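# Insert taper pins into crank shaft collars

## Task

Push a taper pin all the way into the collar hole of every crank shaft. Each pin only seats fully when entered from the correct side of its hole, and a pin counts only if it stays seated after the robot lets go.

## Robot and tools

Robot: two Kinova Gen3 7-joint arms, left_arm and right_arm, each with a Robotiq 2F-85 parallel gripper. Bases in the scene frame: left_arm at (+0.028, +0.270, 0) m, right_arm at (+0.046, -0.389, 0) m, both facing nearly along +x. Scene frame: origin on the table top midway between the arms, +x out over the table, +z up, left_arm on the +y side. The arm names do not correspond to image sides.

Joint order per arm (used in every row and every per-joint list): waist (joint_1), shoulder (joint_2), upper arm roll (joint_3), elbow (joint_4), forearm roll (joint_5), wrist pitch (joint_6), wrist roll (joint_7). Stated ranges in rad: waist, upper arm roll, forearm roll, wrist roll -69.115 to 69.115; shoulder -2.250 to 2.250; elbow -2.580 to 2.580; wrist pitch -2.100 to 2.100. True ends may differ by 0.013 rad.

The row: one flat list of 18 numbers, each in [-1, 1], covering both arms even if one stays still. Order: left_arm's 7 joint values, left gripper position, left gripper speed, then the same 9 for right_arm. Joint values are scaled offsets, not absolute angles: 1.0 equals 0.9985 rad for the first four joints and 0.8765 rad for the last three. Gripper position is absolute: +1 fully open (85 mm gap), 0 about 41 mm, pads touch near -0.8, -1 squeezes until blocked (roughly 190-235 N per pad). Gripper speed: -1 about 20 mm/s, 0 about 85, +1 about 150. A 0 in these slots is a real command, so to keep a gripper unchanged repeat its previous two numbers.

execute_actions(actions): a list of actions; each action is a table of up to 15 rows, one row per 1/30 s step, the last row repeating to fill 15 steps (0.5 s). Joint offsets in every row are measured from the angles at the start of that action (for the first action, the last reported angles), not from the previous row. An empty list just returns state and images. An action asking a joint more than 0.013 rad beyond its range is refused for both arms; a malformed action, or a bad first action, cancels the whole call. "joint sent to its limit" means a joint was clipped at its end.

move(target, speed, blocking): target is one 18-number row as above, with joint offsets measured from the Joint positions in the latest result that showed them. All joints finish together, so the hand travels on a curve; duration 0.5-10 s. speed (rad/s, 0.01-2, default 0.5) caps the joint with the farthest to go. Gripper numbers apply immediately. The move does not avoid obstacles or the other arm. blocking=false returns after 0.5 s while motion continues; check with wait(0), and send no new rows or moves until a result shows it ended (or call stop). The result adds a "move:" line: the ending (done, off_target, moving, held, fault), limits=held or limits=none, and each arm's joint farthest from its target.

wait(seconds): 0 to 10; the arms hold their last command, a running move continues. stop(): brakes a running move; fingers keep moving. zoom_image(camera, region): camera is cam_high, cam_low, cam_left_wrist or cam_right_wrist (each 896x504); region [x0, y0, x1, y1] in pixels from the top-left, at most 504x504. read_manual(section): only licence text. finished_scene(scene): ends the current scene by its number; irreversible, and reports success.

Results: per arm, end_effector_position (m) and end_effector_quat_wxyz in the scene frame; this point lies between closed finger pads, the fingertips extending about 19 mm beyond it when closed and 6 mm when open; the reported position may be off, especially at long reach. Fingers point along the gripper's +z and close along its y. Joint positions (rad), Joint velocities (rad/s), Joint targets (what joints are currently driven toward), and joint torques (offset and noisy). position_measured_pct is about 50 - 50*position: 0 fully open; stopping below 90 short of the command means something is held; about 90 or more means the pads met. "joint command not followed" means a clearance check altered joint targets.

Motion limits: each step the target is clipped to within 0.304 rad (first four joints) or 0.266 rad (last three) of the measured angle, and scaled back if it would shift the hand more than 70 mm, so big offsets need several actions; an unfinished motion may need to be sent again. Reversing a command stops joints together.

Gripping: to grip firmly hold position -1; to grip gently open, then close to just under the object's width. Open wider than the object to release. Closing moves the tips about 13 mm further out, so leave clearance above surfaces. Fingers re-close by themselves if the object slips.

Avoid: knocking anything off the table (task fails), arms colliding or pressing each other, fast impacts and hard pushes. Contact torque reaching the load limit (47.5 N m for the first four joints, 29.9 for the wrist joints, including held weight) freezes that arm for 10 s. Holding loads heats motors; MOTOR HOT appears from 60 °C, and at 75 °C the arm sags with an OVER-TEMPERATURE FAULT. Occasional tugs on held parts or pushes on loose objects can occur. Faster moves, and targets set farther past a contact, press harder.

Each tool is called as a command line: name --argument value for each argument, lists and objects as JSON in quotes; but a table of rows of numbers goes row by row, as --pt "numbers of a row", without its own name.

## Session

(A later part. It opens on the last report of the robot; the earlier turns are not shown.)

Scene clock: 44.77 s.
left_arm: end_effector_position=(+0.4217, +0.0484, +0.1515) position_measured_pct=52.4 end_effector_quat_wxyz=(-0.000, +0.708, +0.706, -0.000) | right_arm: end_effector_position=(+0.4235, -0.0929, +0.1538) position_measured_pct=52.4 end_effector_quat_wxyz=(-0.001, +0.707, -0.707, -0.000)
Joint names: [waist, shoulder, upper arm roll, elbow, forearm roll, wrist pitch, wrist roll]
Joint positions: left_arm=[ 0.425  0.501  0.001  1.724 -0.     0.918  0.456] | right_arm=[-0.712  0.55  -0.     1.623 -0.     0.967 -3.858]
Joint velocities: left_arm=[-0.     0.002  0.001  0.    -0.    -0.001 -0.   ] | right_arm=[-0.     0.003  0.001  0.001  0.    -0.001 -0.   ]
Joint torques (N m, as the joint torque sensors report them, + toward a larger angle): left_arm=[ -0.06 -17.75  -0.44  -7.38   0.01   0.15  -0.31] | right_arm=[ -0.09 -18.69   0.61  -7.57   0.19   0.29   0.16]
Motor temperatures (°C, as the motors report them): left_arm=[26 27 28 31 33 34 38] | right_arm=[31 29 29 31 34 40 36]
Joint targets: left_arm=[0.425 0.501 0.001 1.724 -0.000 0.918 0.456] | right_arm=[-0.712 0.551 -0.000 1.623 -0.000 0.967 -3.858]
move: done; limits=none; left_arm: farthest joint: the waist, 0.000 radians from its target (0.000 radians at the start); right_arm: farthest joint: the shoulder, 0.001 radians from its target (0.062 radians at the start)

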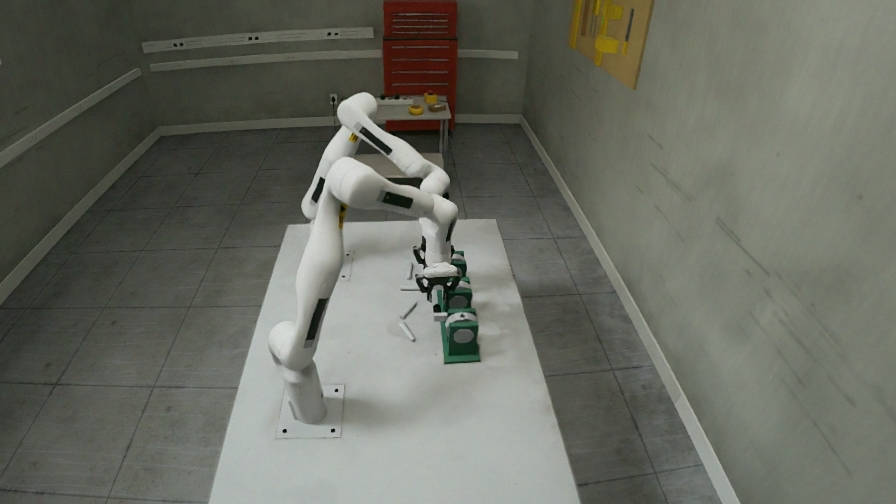

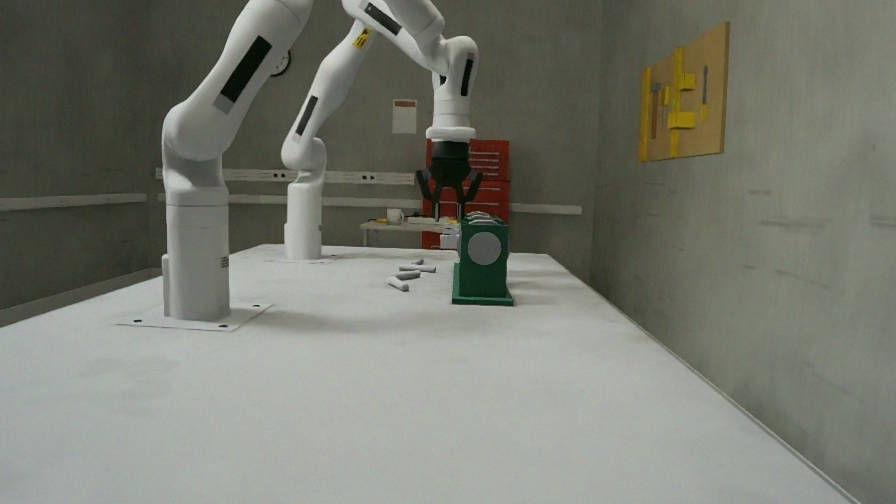

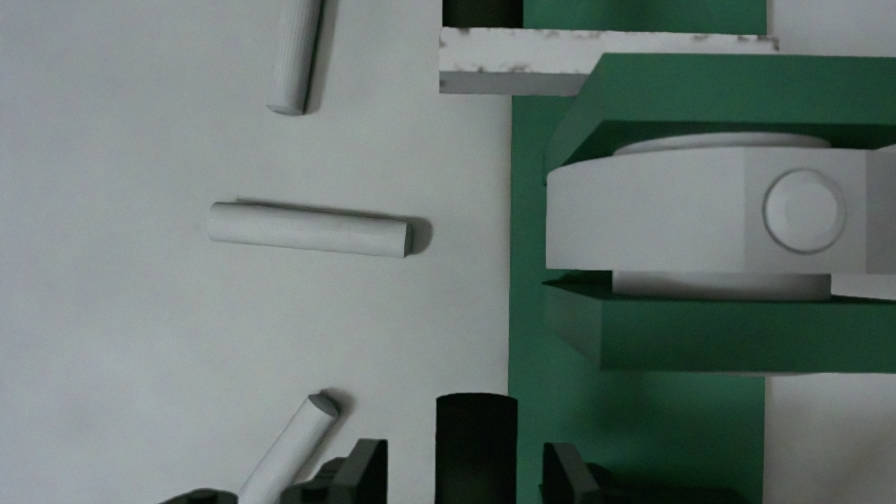

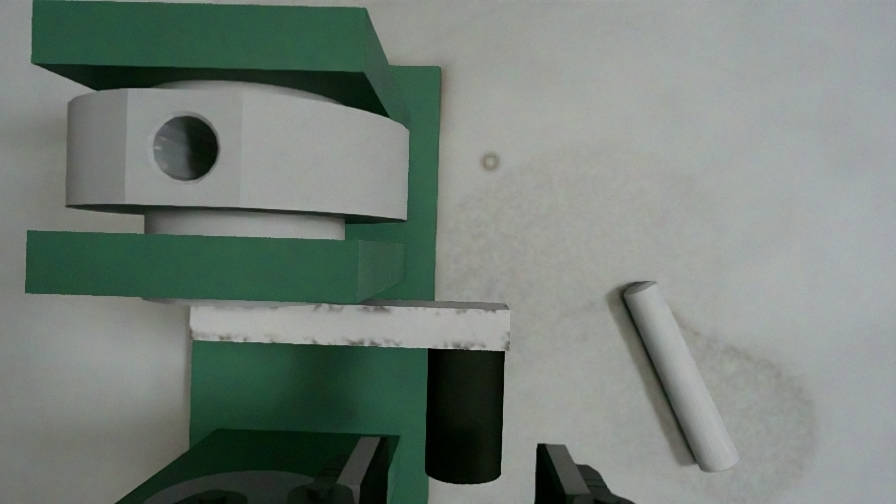

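move --target '[-0.0046,0.0734,0,0.051,0,-0.1434,0,-0.05,0,0.0076,0.06,0,0.0716,0,-0.148,0,-0.05,0]' --speed 0.3

move --target '[0,0,0,0,0,0,0,-0.4,-0.3,0,0,0,0,0,0,0,-0.4,-0.3]'

Scene clock: 46.23 s.
left_arm: end_effector_position=(+0.4240, +0.0496, +0.1064) position_measured_pct=52.4 end_effector_quat_wxyz=(+0.001, +0.706, +0.708, +0.000) | right_arm: end_effector_position=(+0.4220, -0.0990, +0.1077) position_measured_pct=52.4 end_effector_quat_wxyz=(+0.000, +0.704, -0.710, -0.000)
Joint names: [waist, shoulder, upper arm roll, elbow, forearm roll, wrist pitch, wrist roll]
Joint positions: left_arm=[ 0.42   0.574  0.001  1.775 -0.     0.792  0.456] | right_arm=[-0.705  0.61  -0.     1.695 -0.     0.837 -3.858]
Joint velocities: left_arm=[-0.001  0.004  0.001  0.    -0.    -0.002  0.   ] | right_arm=[ 0.     0.002 -0.002  0.002 -0.    -0.001  0.   ]
Joint torques (N m, as the joint torque sensors report them, + toward a larger angle): left_arm=[  0.08 -17.82   0.12  -6.78   0.16  -0.09  -0.42] | right_arm=[ -0.16 -19.2    0.18  -6.37   0.08   0.11  -0.03]
Motor temperatures (°C, as the motors report them): left_arm=[26 27 28 31 33 34 38] | right_arm=[31 29 29 31 34 40 36]
Joint targets: left_arm=[0.420 0.574 0.001 1.775 -0.000 0.792 0.456] | right_arm=[-0.705 0.610 -0.000 1.695 -0.000 0.837 -3.858]
move: done; limits=none; left_arm: farthest joint: the shoulder, 0.001 radians from its target (0.073 radians at the start); right_arm: farthest joint: the waist, 0.000 radians from its target (0.008 radians at the start)

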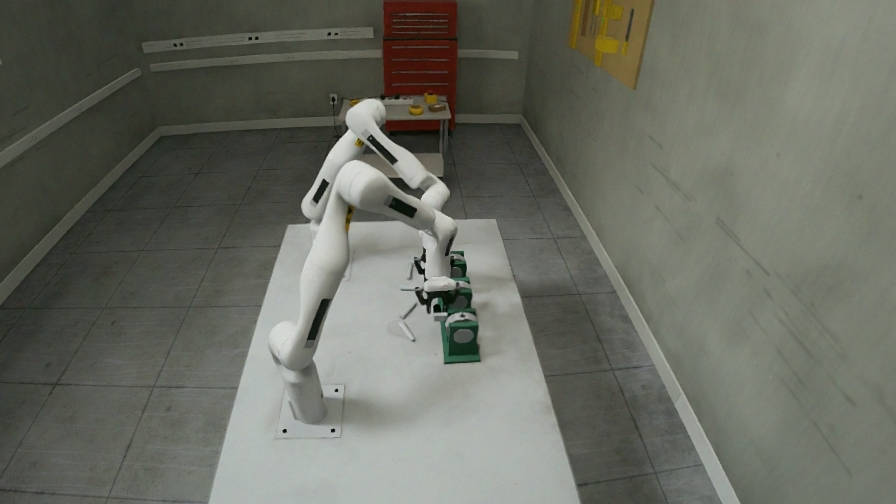

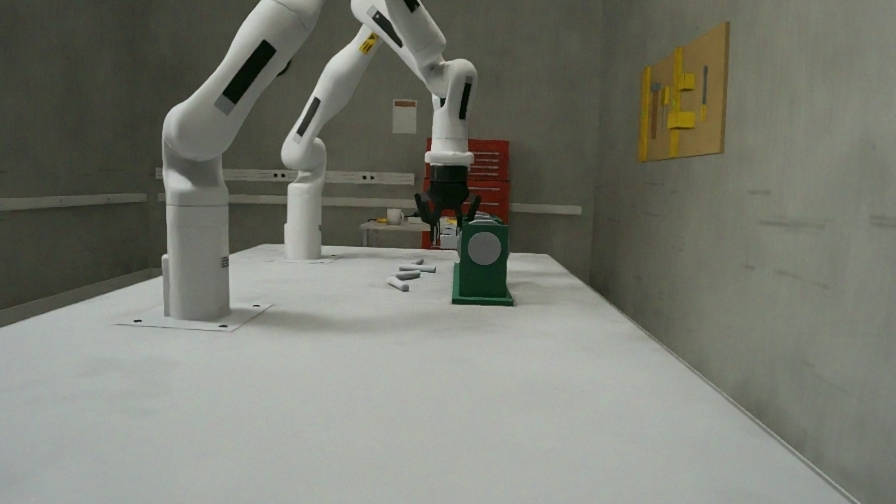

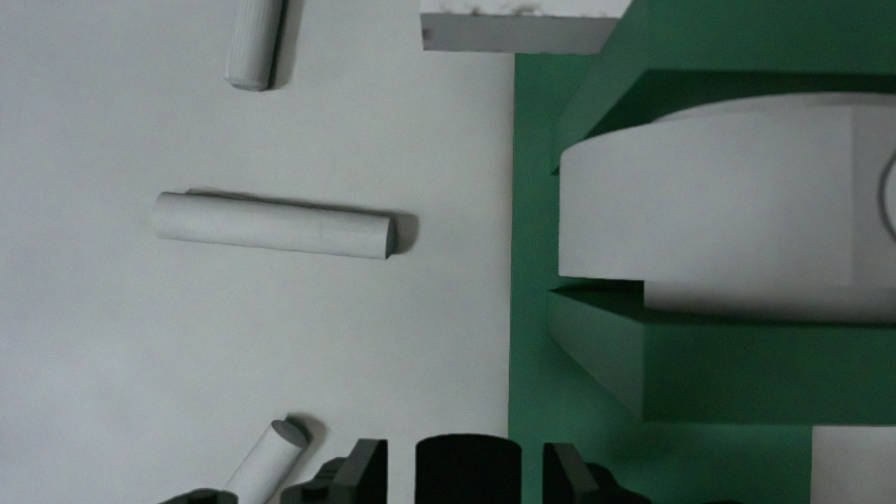

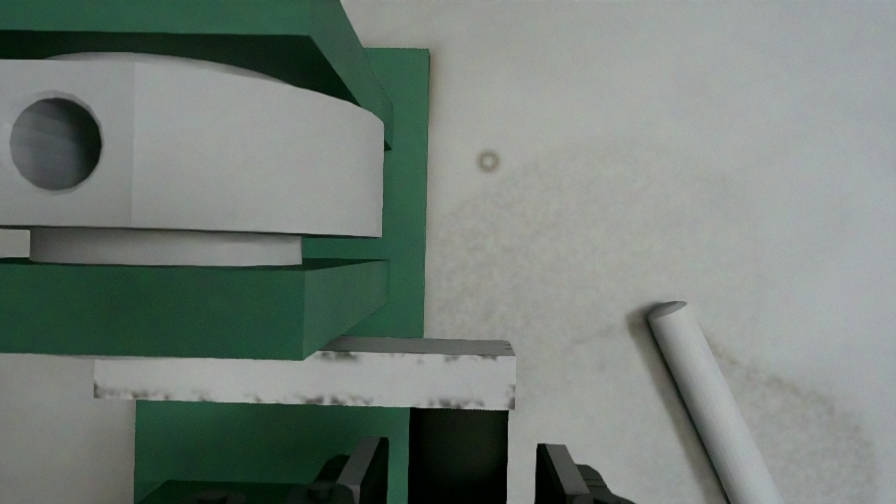

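Scene clock: 46.73 s.
left_arm: end_effector_position=(+0.4246, +0.0495, +0.1066) position_measured_pct=67.9 end_effector_quat_wxyz=(+0.001, +0.706, +0.708, +0.001) | right_arm: end_effector_position=(+0.4228, -0.0990, +0.1080) position_measured_pct=67.9 end_effector_quat_wxyz=(-0.001, +0.704, -0.710, +0.000)
Joint names: [waist, shoulder, upper arm roll, elbow, forearm roll, wrist pitch, wrist roll]
Joint positions: left_arm=[ 0.42   0.574  0.     1.774 -0.001  0.792  0.455] | right_arm=[-0.704  0.61   0.     1.694  0.001  0.836 -3.858]
Joint velocities: left_arm=[-0.    -0.     0.003  0.    -0.     0.     0.   ] | right_arm=[ 0.     0.    -0.     0.001  0.     0.001 -0.   ]
Joint torques (N m, as the joint torque sensors report them, + toward a larger angle): left_arm=[ -0.15 -17.71   0.18  -6.56   0.22   0.17  -0.18] | right_arm=[ -0.77 -18.4    0.31  -5.78  -0.21   0.68  -0.24]
Motor temperatures (°C, as the motors report them): left_arm=[26 27 28 31 33 34 38] | right_arm=[31 29 29 31 34 40 36]
Joint targets: left_arm=[0.420 0.574 0.001 1.775 -0.000 0.792 0.456] | right_arm=[-0.705 0.610 -0.000 1.695 -0.000 0.837 -3.858]
move: done; limits=none; left_arm: farthest joint: the upper arm roll, 0.001 radians from its target (0.000 radians at the start); right_arm: farthest joint: the waist, 0.001 radians from its target (0.000 radians at the start)

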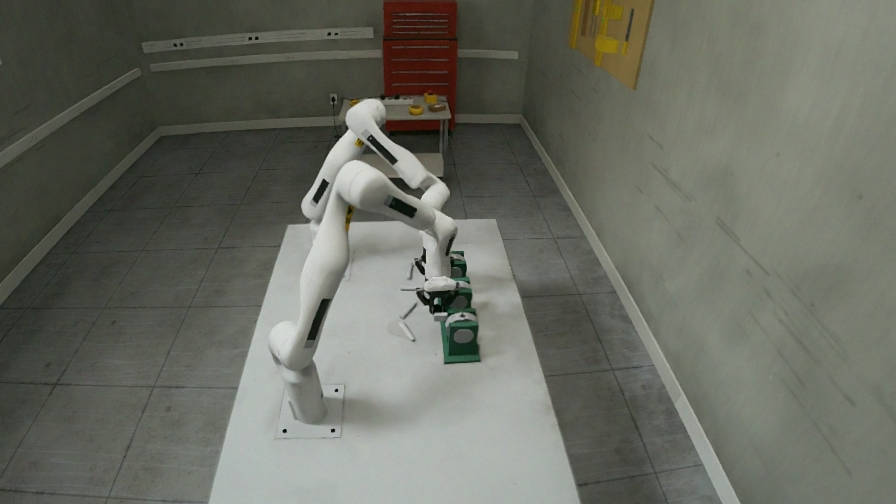

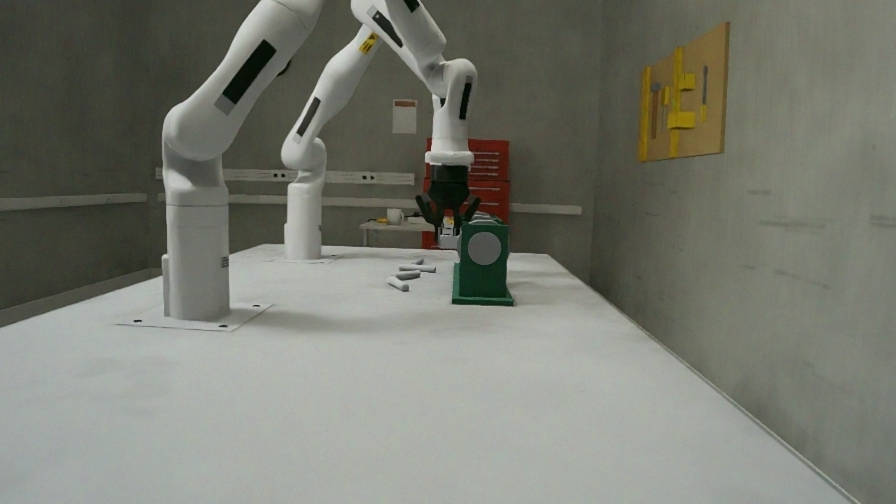

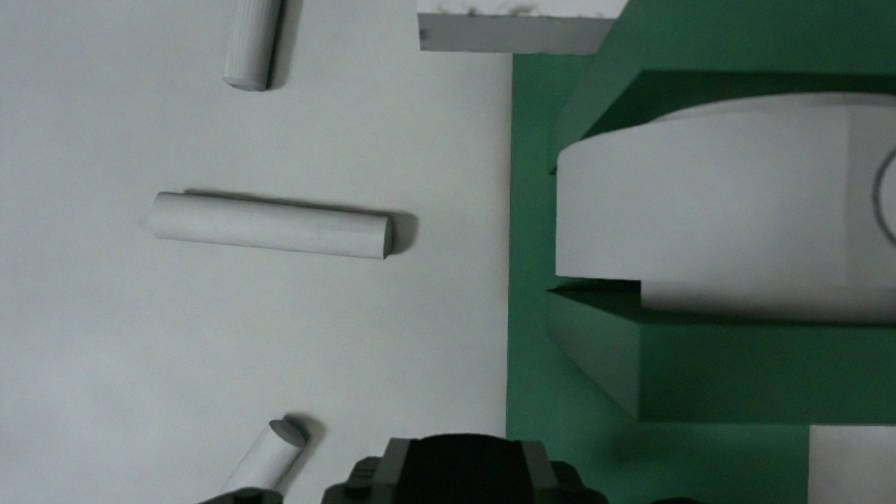

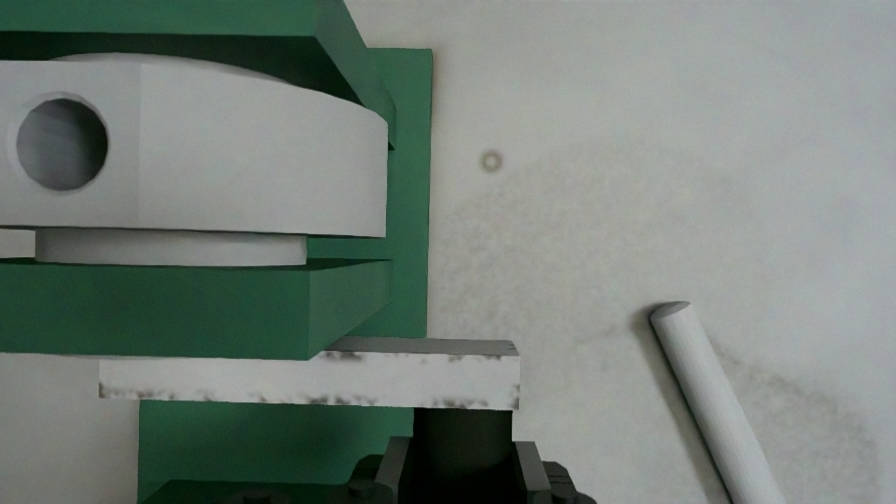

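move --target '[-0.009,-0.0414,0,-0.0693,0,0.1263,-0.01,-0.4,-0.3,0.0128,-0.0385,0,-0.0675,0,0.121,0.014,-0.4,-0.3]' --speed 0.15

zoom_image --camera "cam_low" --region '[400, 160, 540, 280]'

Scene clock: 48.03 s.
left_arm: end_effector_position=(+0.4341, +0.0496, +0.1404) position_measured_pct=67.9 end_effector_quat_wxyz=(+0.001, +0.706, +0.708, +0.000) | right_arm: end_effector_position=(+0.4313, -0.0990, +0.1411) position_measured_pct=67.9 end_effector_quat_wxyz=(+0.001, +0.704, -0.710, +0.000)
Joint names: [waist, shoulder, upper arm roll, elbow, forearm roll, wrist pitch, wrist roll]
Joint positions: left_arm=[ 0.411  0.535  0.     1.705 -0.001  0.9    0.446] | right_arm=[-0.692  0.575 -0.     1.628  0.     0.941 -3.845]
Joint velocities: left_arm=[-0.001 -0.001 -0.    -0.     0.    -0.    -0.   ] | right_arm=[ 0.001 -0.001 -0.001 -0.    -0.     0.     0.   ]
Joint torques (N m, as the joint torque sensors report them, + toward a larger angle): left_arm=[ -0.33 -20.8   -0.17  -6.97   0.01   0.98   0.  ] | right_arm=[  0.35 -21.44   1.11  -7.61   0.1    0.38  -0.16]
Motor temperatures (°C, as the motors report them): left_arm=[26 27 28 31 33 34 38] | right_arm=[31 29 29 31 34 40 36]
Joint targets: left_arm=[0.411 0.532 0.000 1.705 -0.001 0.902 0.447] | right_arm=[-0.692 0.571 0.000 1.627 0.001 0.942 -3.846]
move: done; limits=none; left_arm: farthest joint: the shoulder, 0.003 radians from its target (0.041 radians at the start); right_arm: farthest joint: the shoulder, 0.003 radians from its target (0.038 radians at the start)

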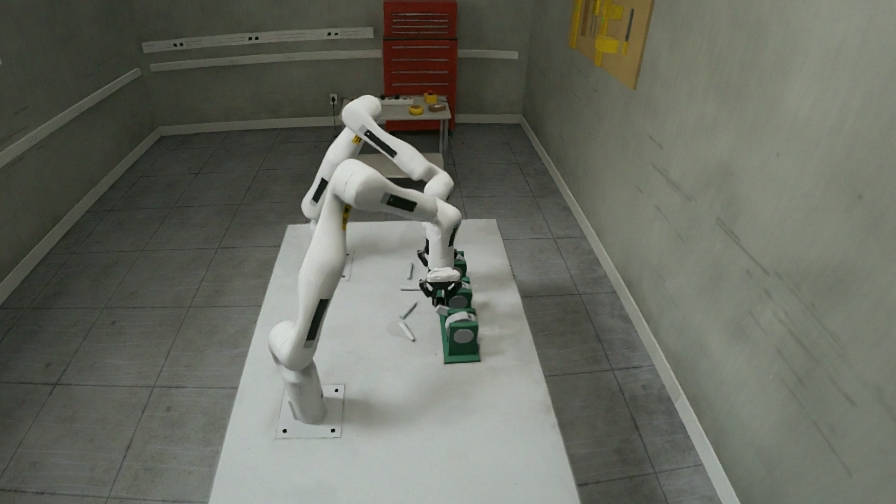

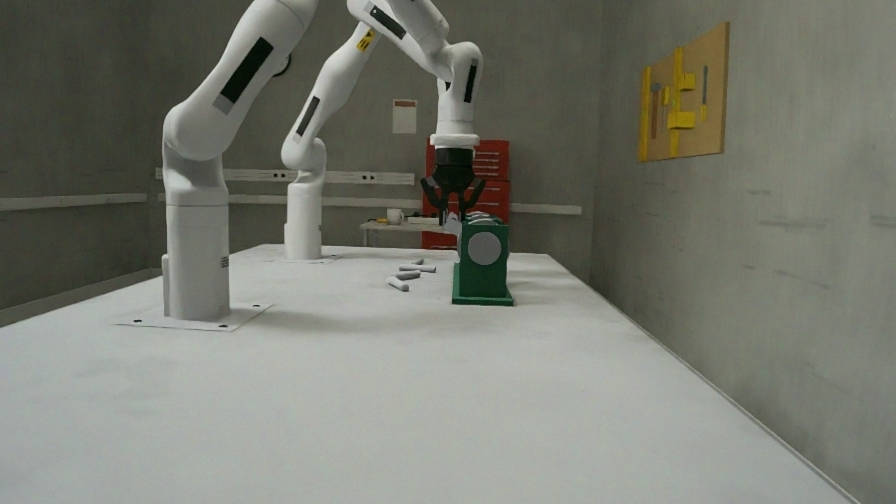

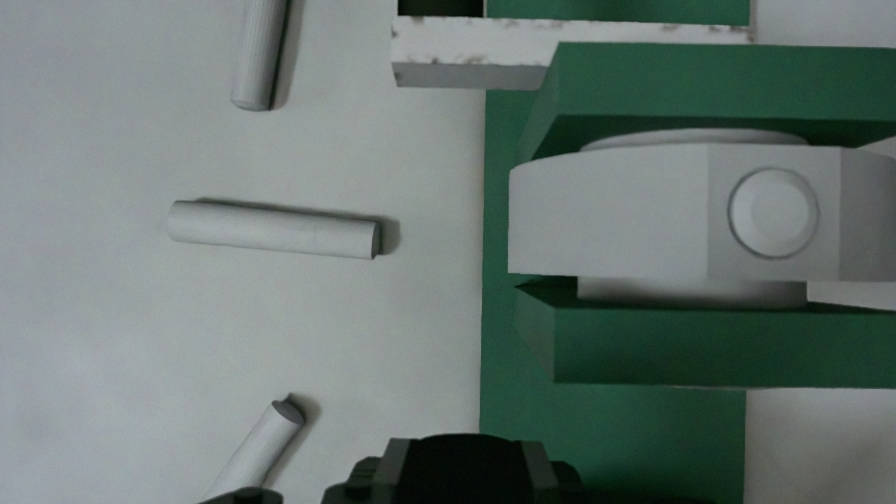

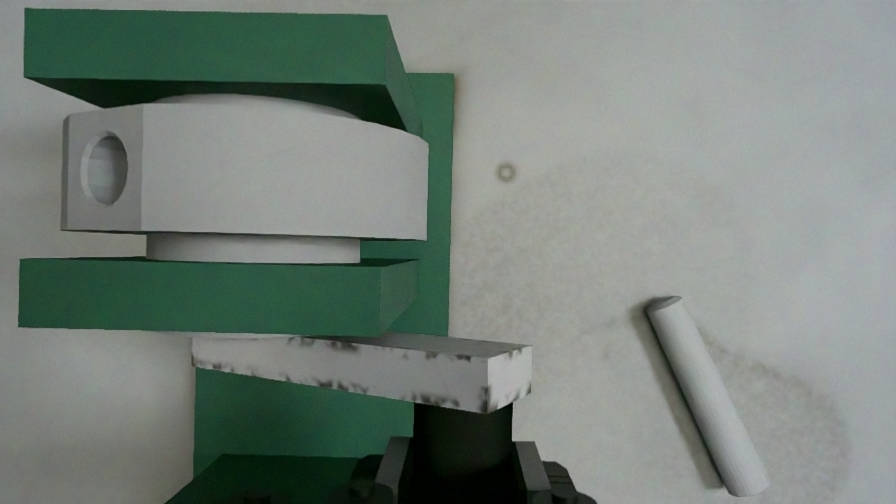

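Region (400, 160, 540, 280) of cam_low's 896x504 image, scaled by 3.600, with more detail than that image has; it fills the top 432 rows of this view, and the rest is white.

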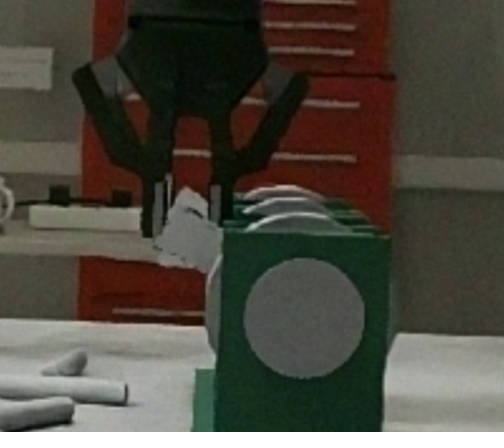

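move --target '[-0.0231,0.006,0,-0.1154,0,0.124,-0.026,-0.375,-0.3,0.0329,0.005,0,-0.113,0,0.12,0.038,-0.375,-0.3]' --speed 0.18

move --target '[-0.0282,0.0533,0,-0.132,0,0.09,-0.032,-0.35,-0.3,0.0408,0.0508,0,-0.1288,0,0.0885,0.047,-0.35,-0.3]' --speed 0.2

zoom_image --camera "cam_low" --region '[400, 160, 540, 280]'

Scene clock: 49.47 s.
left_arm: end_effector_position=(+0.4583, +0.0496, +0.1651) position_measured_pct=67.9 end_effector_quat_wxyz=(-0.001, +0.707, +0.708, -0.000) | right_arm: end_effector_position=(+0.4555, -0.0988, +0.1670) position_measured_pct=67.9 end_effector_quat_wxyz=(+0.002, +0.705, -0.709, -0.001)
Joint names: [waist, shoulder, upper arm roll, elbow, forearm roll, wrist pitch, wrist roll]
Joint positions: left_arm=[ 0.389  0.545  0.001  1.591 -0.     1.008  0.424] | right_arm=[-0.66   0.581 -0.001  1.517 -0.     1.047 -3.812]
Joint velocities: left_arm=[-0.     0.001 -0.001 -0.     0.     0.002 -0.   ] | right_arm=[ 0.001 -0.001  0.001 -0.002 -0.001  0.001  0.   ]
Joint torques (N m, as the joint torque sensors report them, + toward a larger angle): left_arm=[  0.14 -21.68  -0.76  -8.95  -0.13   0.5    0.18] | right_arm=[  0.66 -20.83   1.1   -8.83   0.54  -0.43  -0.19]
Motor temperatures (°C, as the motors report them): left_arm=[26 27 28 31 33 34 38] | right_arm=[31 29 29 31 34 40 36]
Joint targets: left_arm=[0.388 0.541 0.000 1.589 -0.001 1.009 0.424] | right_arm=[-0.660 0.580 -0.000 1.515 0.000 1.046 -3.812]
move: done; limits=none; left_arm: farthest joint: the shoulder, 0.004 radians from its target (0.006 radians at the start); right_arm: farthest joint: the elbow, 0.002 radians from its target (0.113 radians at the start)

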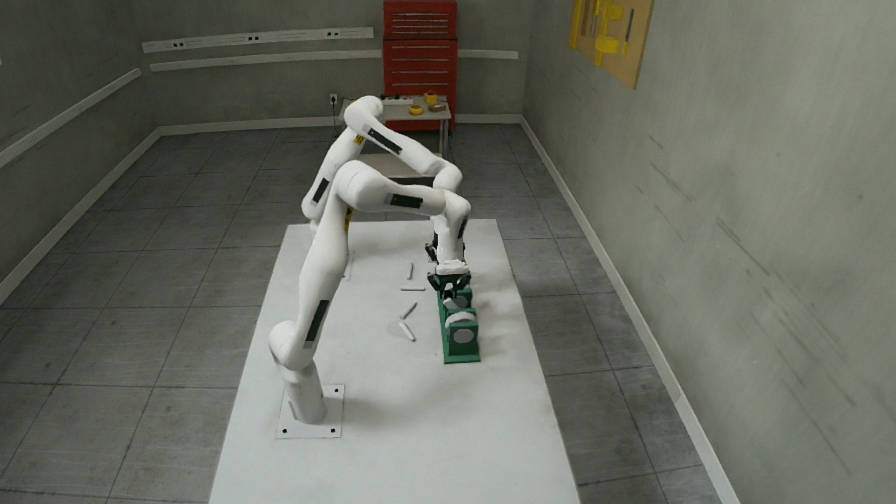

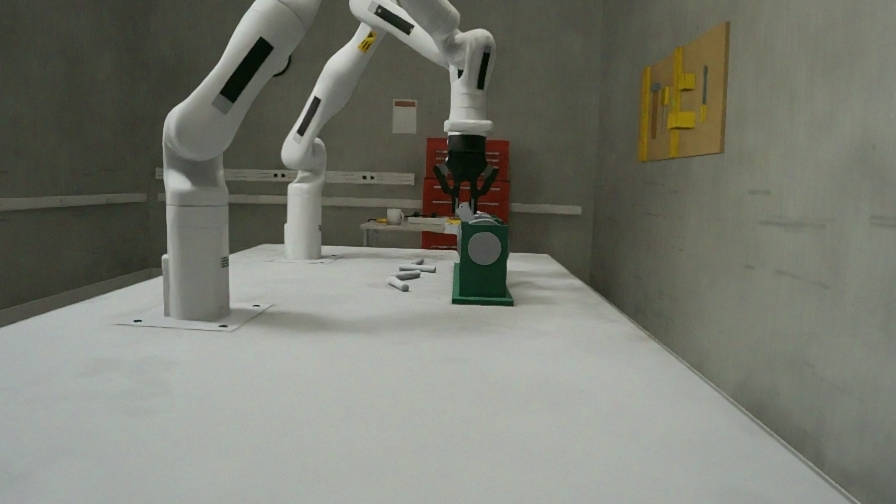

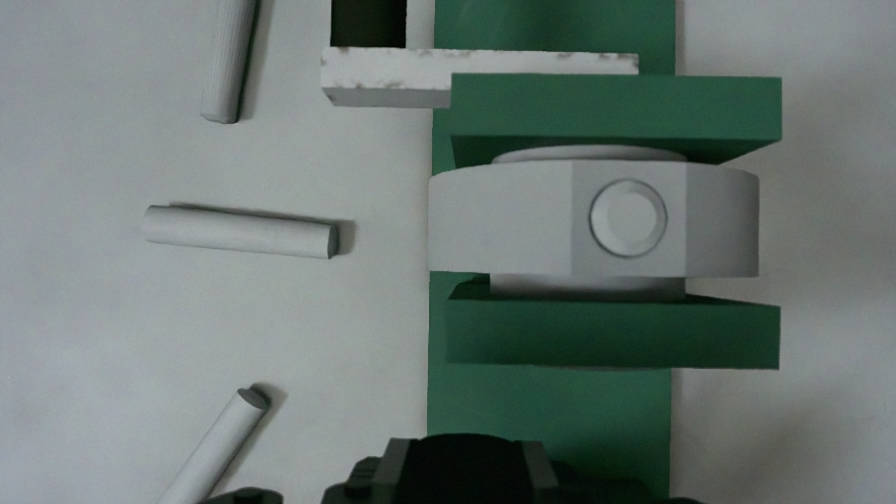

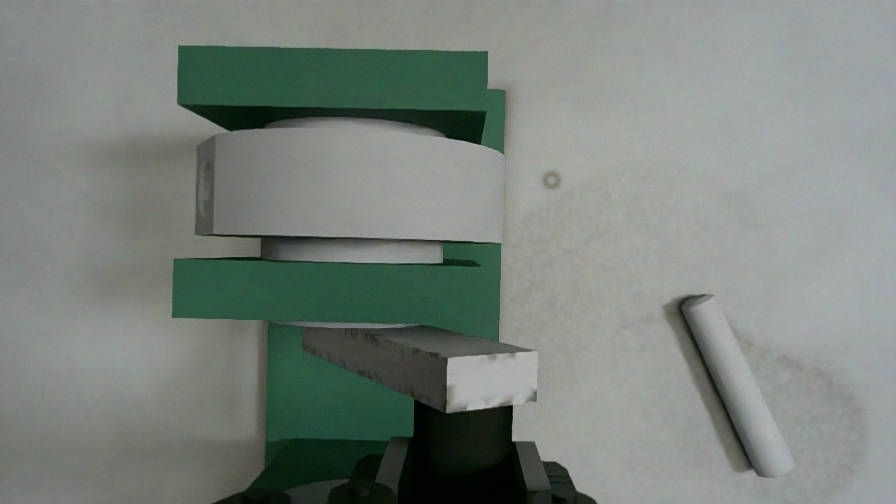

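Scene clock: 50.43 s.
left_arm: end_effector_position=(+0.4922, +0.0495, +0.1750) position_measured_pct=67.1 end_effector_quat_wxyz=(-0.001, +0.707, +0.707, -0.001) | right_arm: end_effector_position=(+0.4898, -0.0987, +0.1776) position_measured_pct=67.1 end_effector_quat_wxyz=(+0.002, +0.705, -0.709, -0.001)
Joint names: [waist, shoulder, upper arm roll, elbow, forearm roll, wrist pitch, wrist roll]
Joint positions: left_arm=[0.361 0.597 0.001 1.46  0.    1.088 0.395] | right_arm=[-0.62   0.63  -0.001  1.389 -0.001  1.127 -3.771]
Joint velocities: left_arm=[-0.001  0.001  0.    -0.002 -0.     0.    -0.   ] | right_arm=[ 0.001  0.    -0.001 -0.002  0.     0.     0.   ]
Joint torques (N m, as the joint torque sensors report them, + toward a larger angle): left_arm=[ -0.66 -18.25  -0.36  -8.6   -0.42  -1.48  -0.01] | right_arm=[  0.1  -18.82   0.89  -8.37   0.33  -0.86   0.12]
Motor temperatures (°C, as the motors report them): left_arm=[26 27 28 31 33 34 38] | right_arm=[31 29 29 31 34 40 36]
Joint targets: left_arm=[0.360 0.598 0.001 1.459 -0.000 1.087 0.395] | right_arm=[-0.620 0.632 -0.001 1.388 -0.000 1.125 -3.771]
move: done; limits=none; left_arm: farthest joint: the shoulder, 0.002 radians from its target (0.053 radians at the start); right_arm: farthest joint: the wrist pitch, 0.003 radians from its target (0.077 radians at the start)

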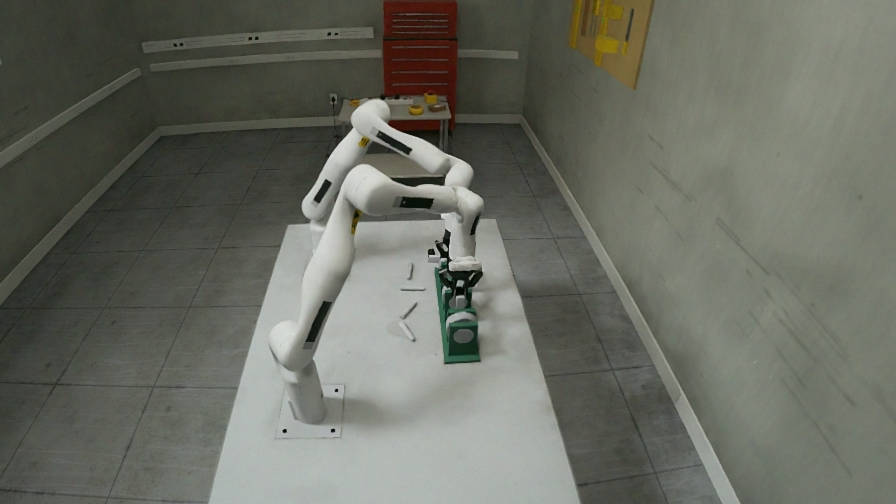

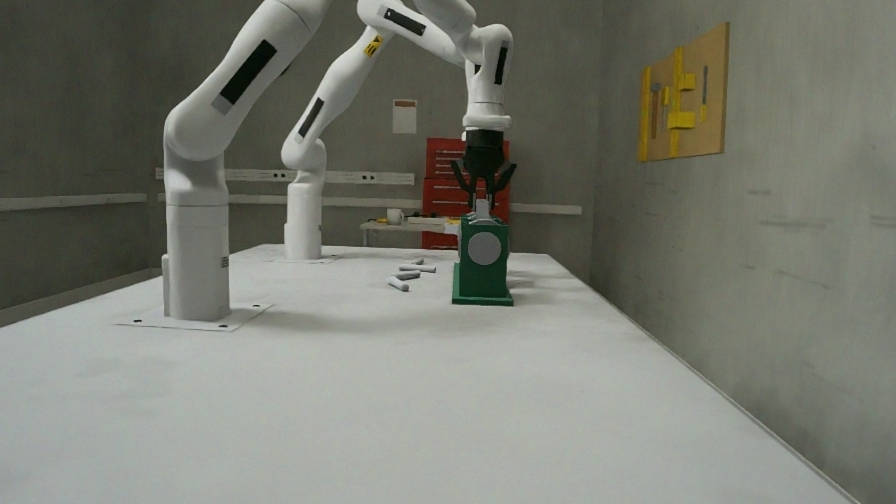

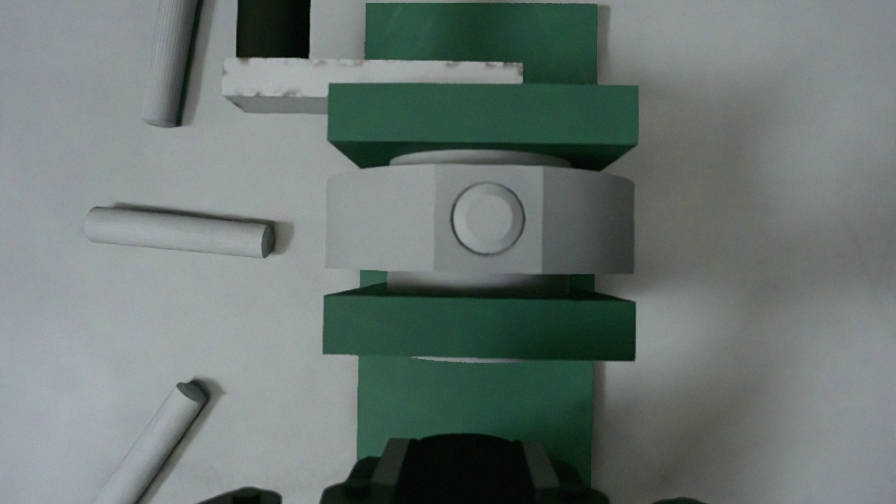

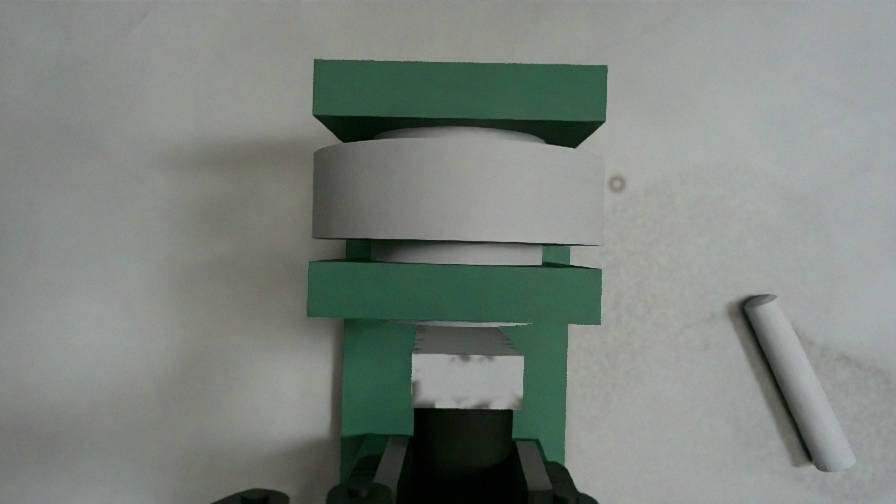

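Region (400, 160, 540, 280) of cam_low's 896x504 image, scaled by 3.600, with more detail than that image has; it fills the top 432 rows of this view, and the rest is white.

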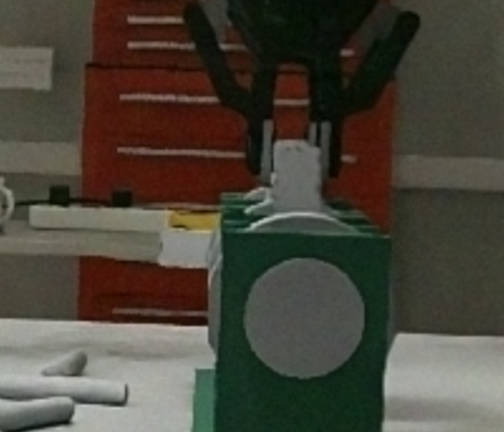

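execute_actions --actions '[]'

Scene clock: 51.93 s.
left_arm: end_effector_position=(+0.4922, +0.0495, +0.1750) position_measured_pct=67.1 end_effector_quat_wxyz=(-0.001, +0.707, +0.707, -0.001) | right_arm: end_effector_position=(+0.4899, -0.0987, +0.1776) position_measured_pct=67.1 end_effector_quat_wxyz=(+0.002, +0.705, -0.709, -0.001)
Joint names: [waist, shoulder, upper arm roll, elbow, forearm roll, wrist pitch, wrist roll]
Joint positions: left_arm=[0.361 0.597 0.001 1.459 0.    1.088 0.395] | right_arm=[-0.62   0.63  -0.002  1.389 -0.001  1.127 -3.771]
Joint velocities: left_arm=[-0.     0.     0.    -0.001 -0.     0.    -0.   ] | right_arm=[-0.    -0.    -0.001 -0.001 -0.    -0.001 -0.   ]
Joint torques (N m, as the joint torque sensors report them, + toward a larger angle): left_arm=[ -0.73 -18.47  -0.11  -8.77  -0.51  -1.03  -0.01] | right_arm=[ -0.08 -19.37   0.58  -8.34   0.42  -0.9    0.11]
Motor temperatures (°C, as the motors report them): left_arm=[26 27 28 31 33 34 38] | right_arm=[31 29 29 31 34 40 36]
Joint targets: left_arm=[0.360 0.598 0.001 1.459 -0.000 1.087 0.395] | right_arm=[-0.620 0.632 -0.001 1.388 -0.000 1.125 -3.771]

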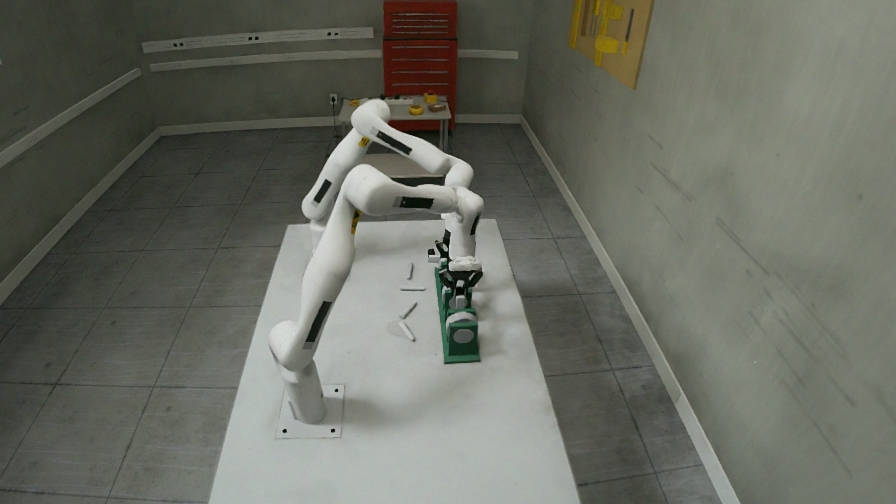

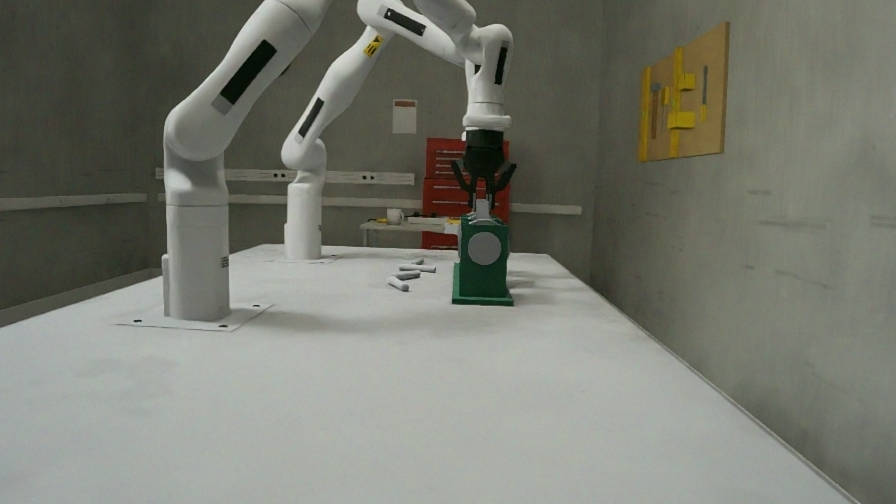

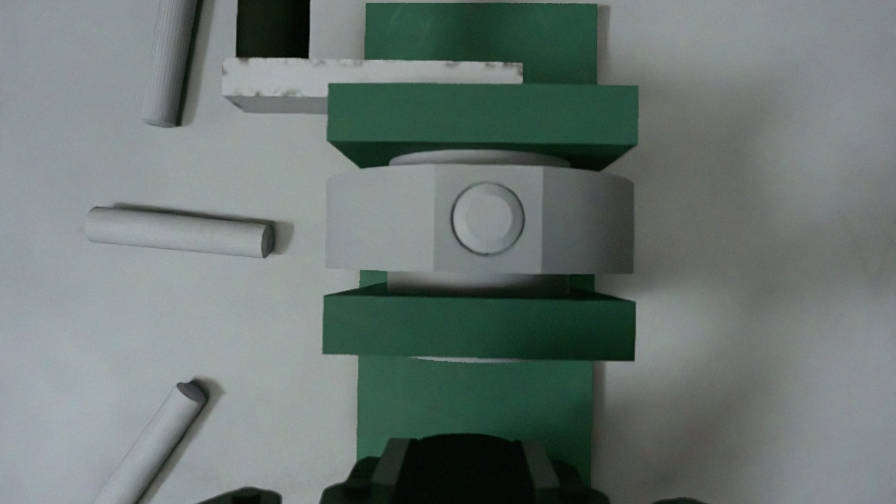

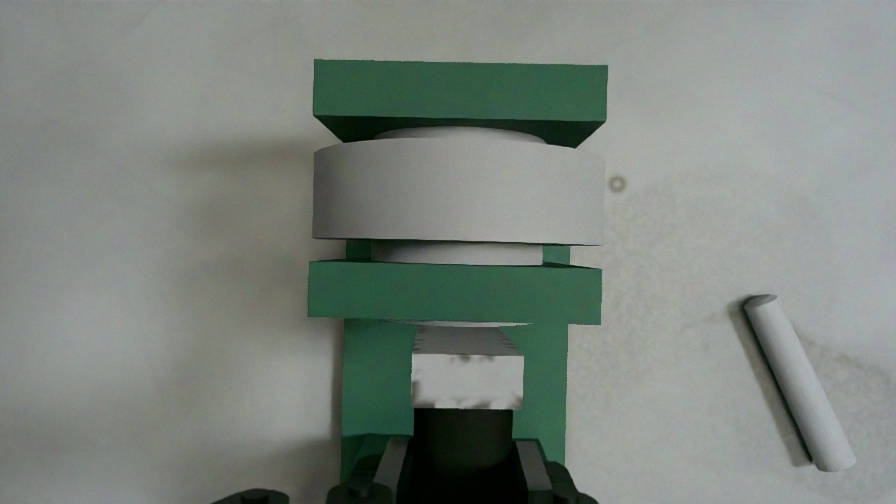

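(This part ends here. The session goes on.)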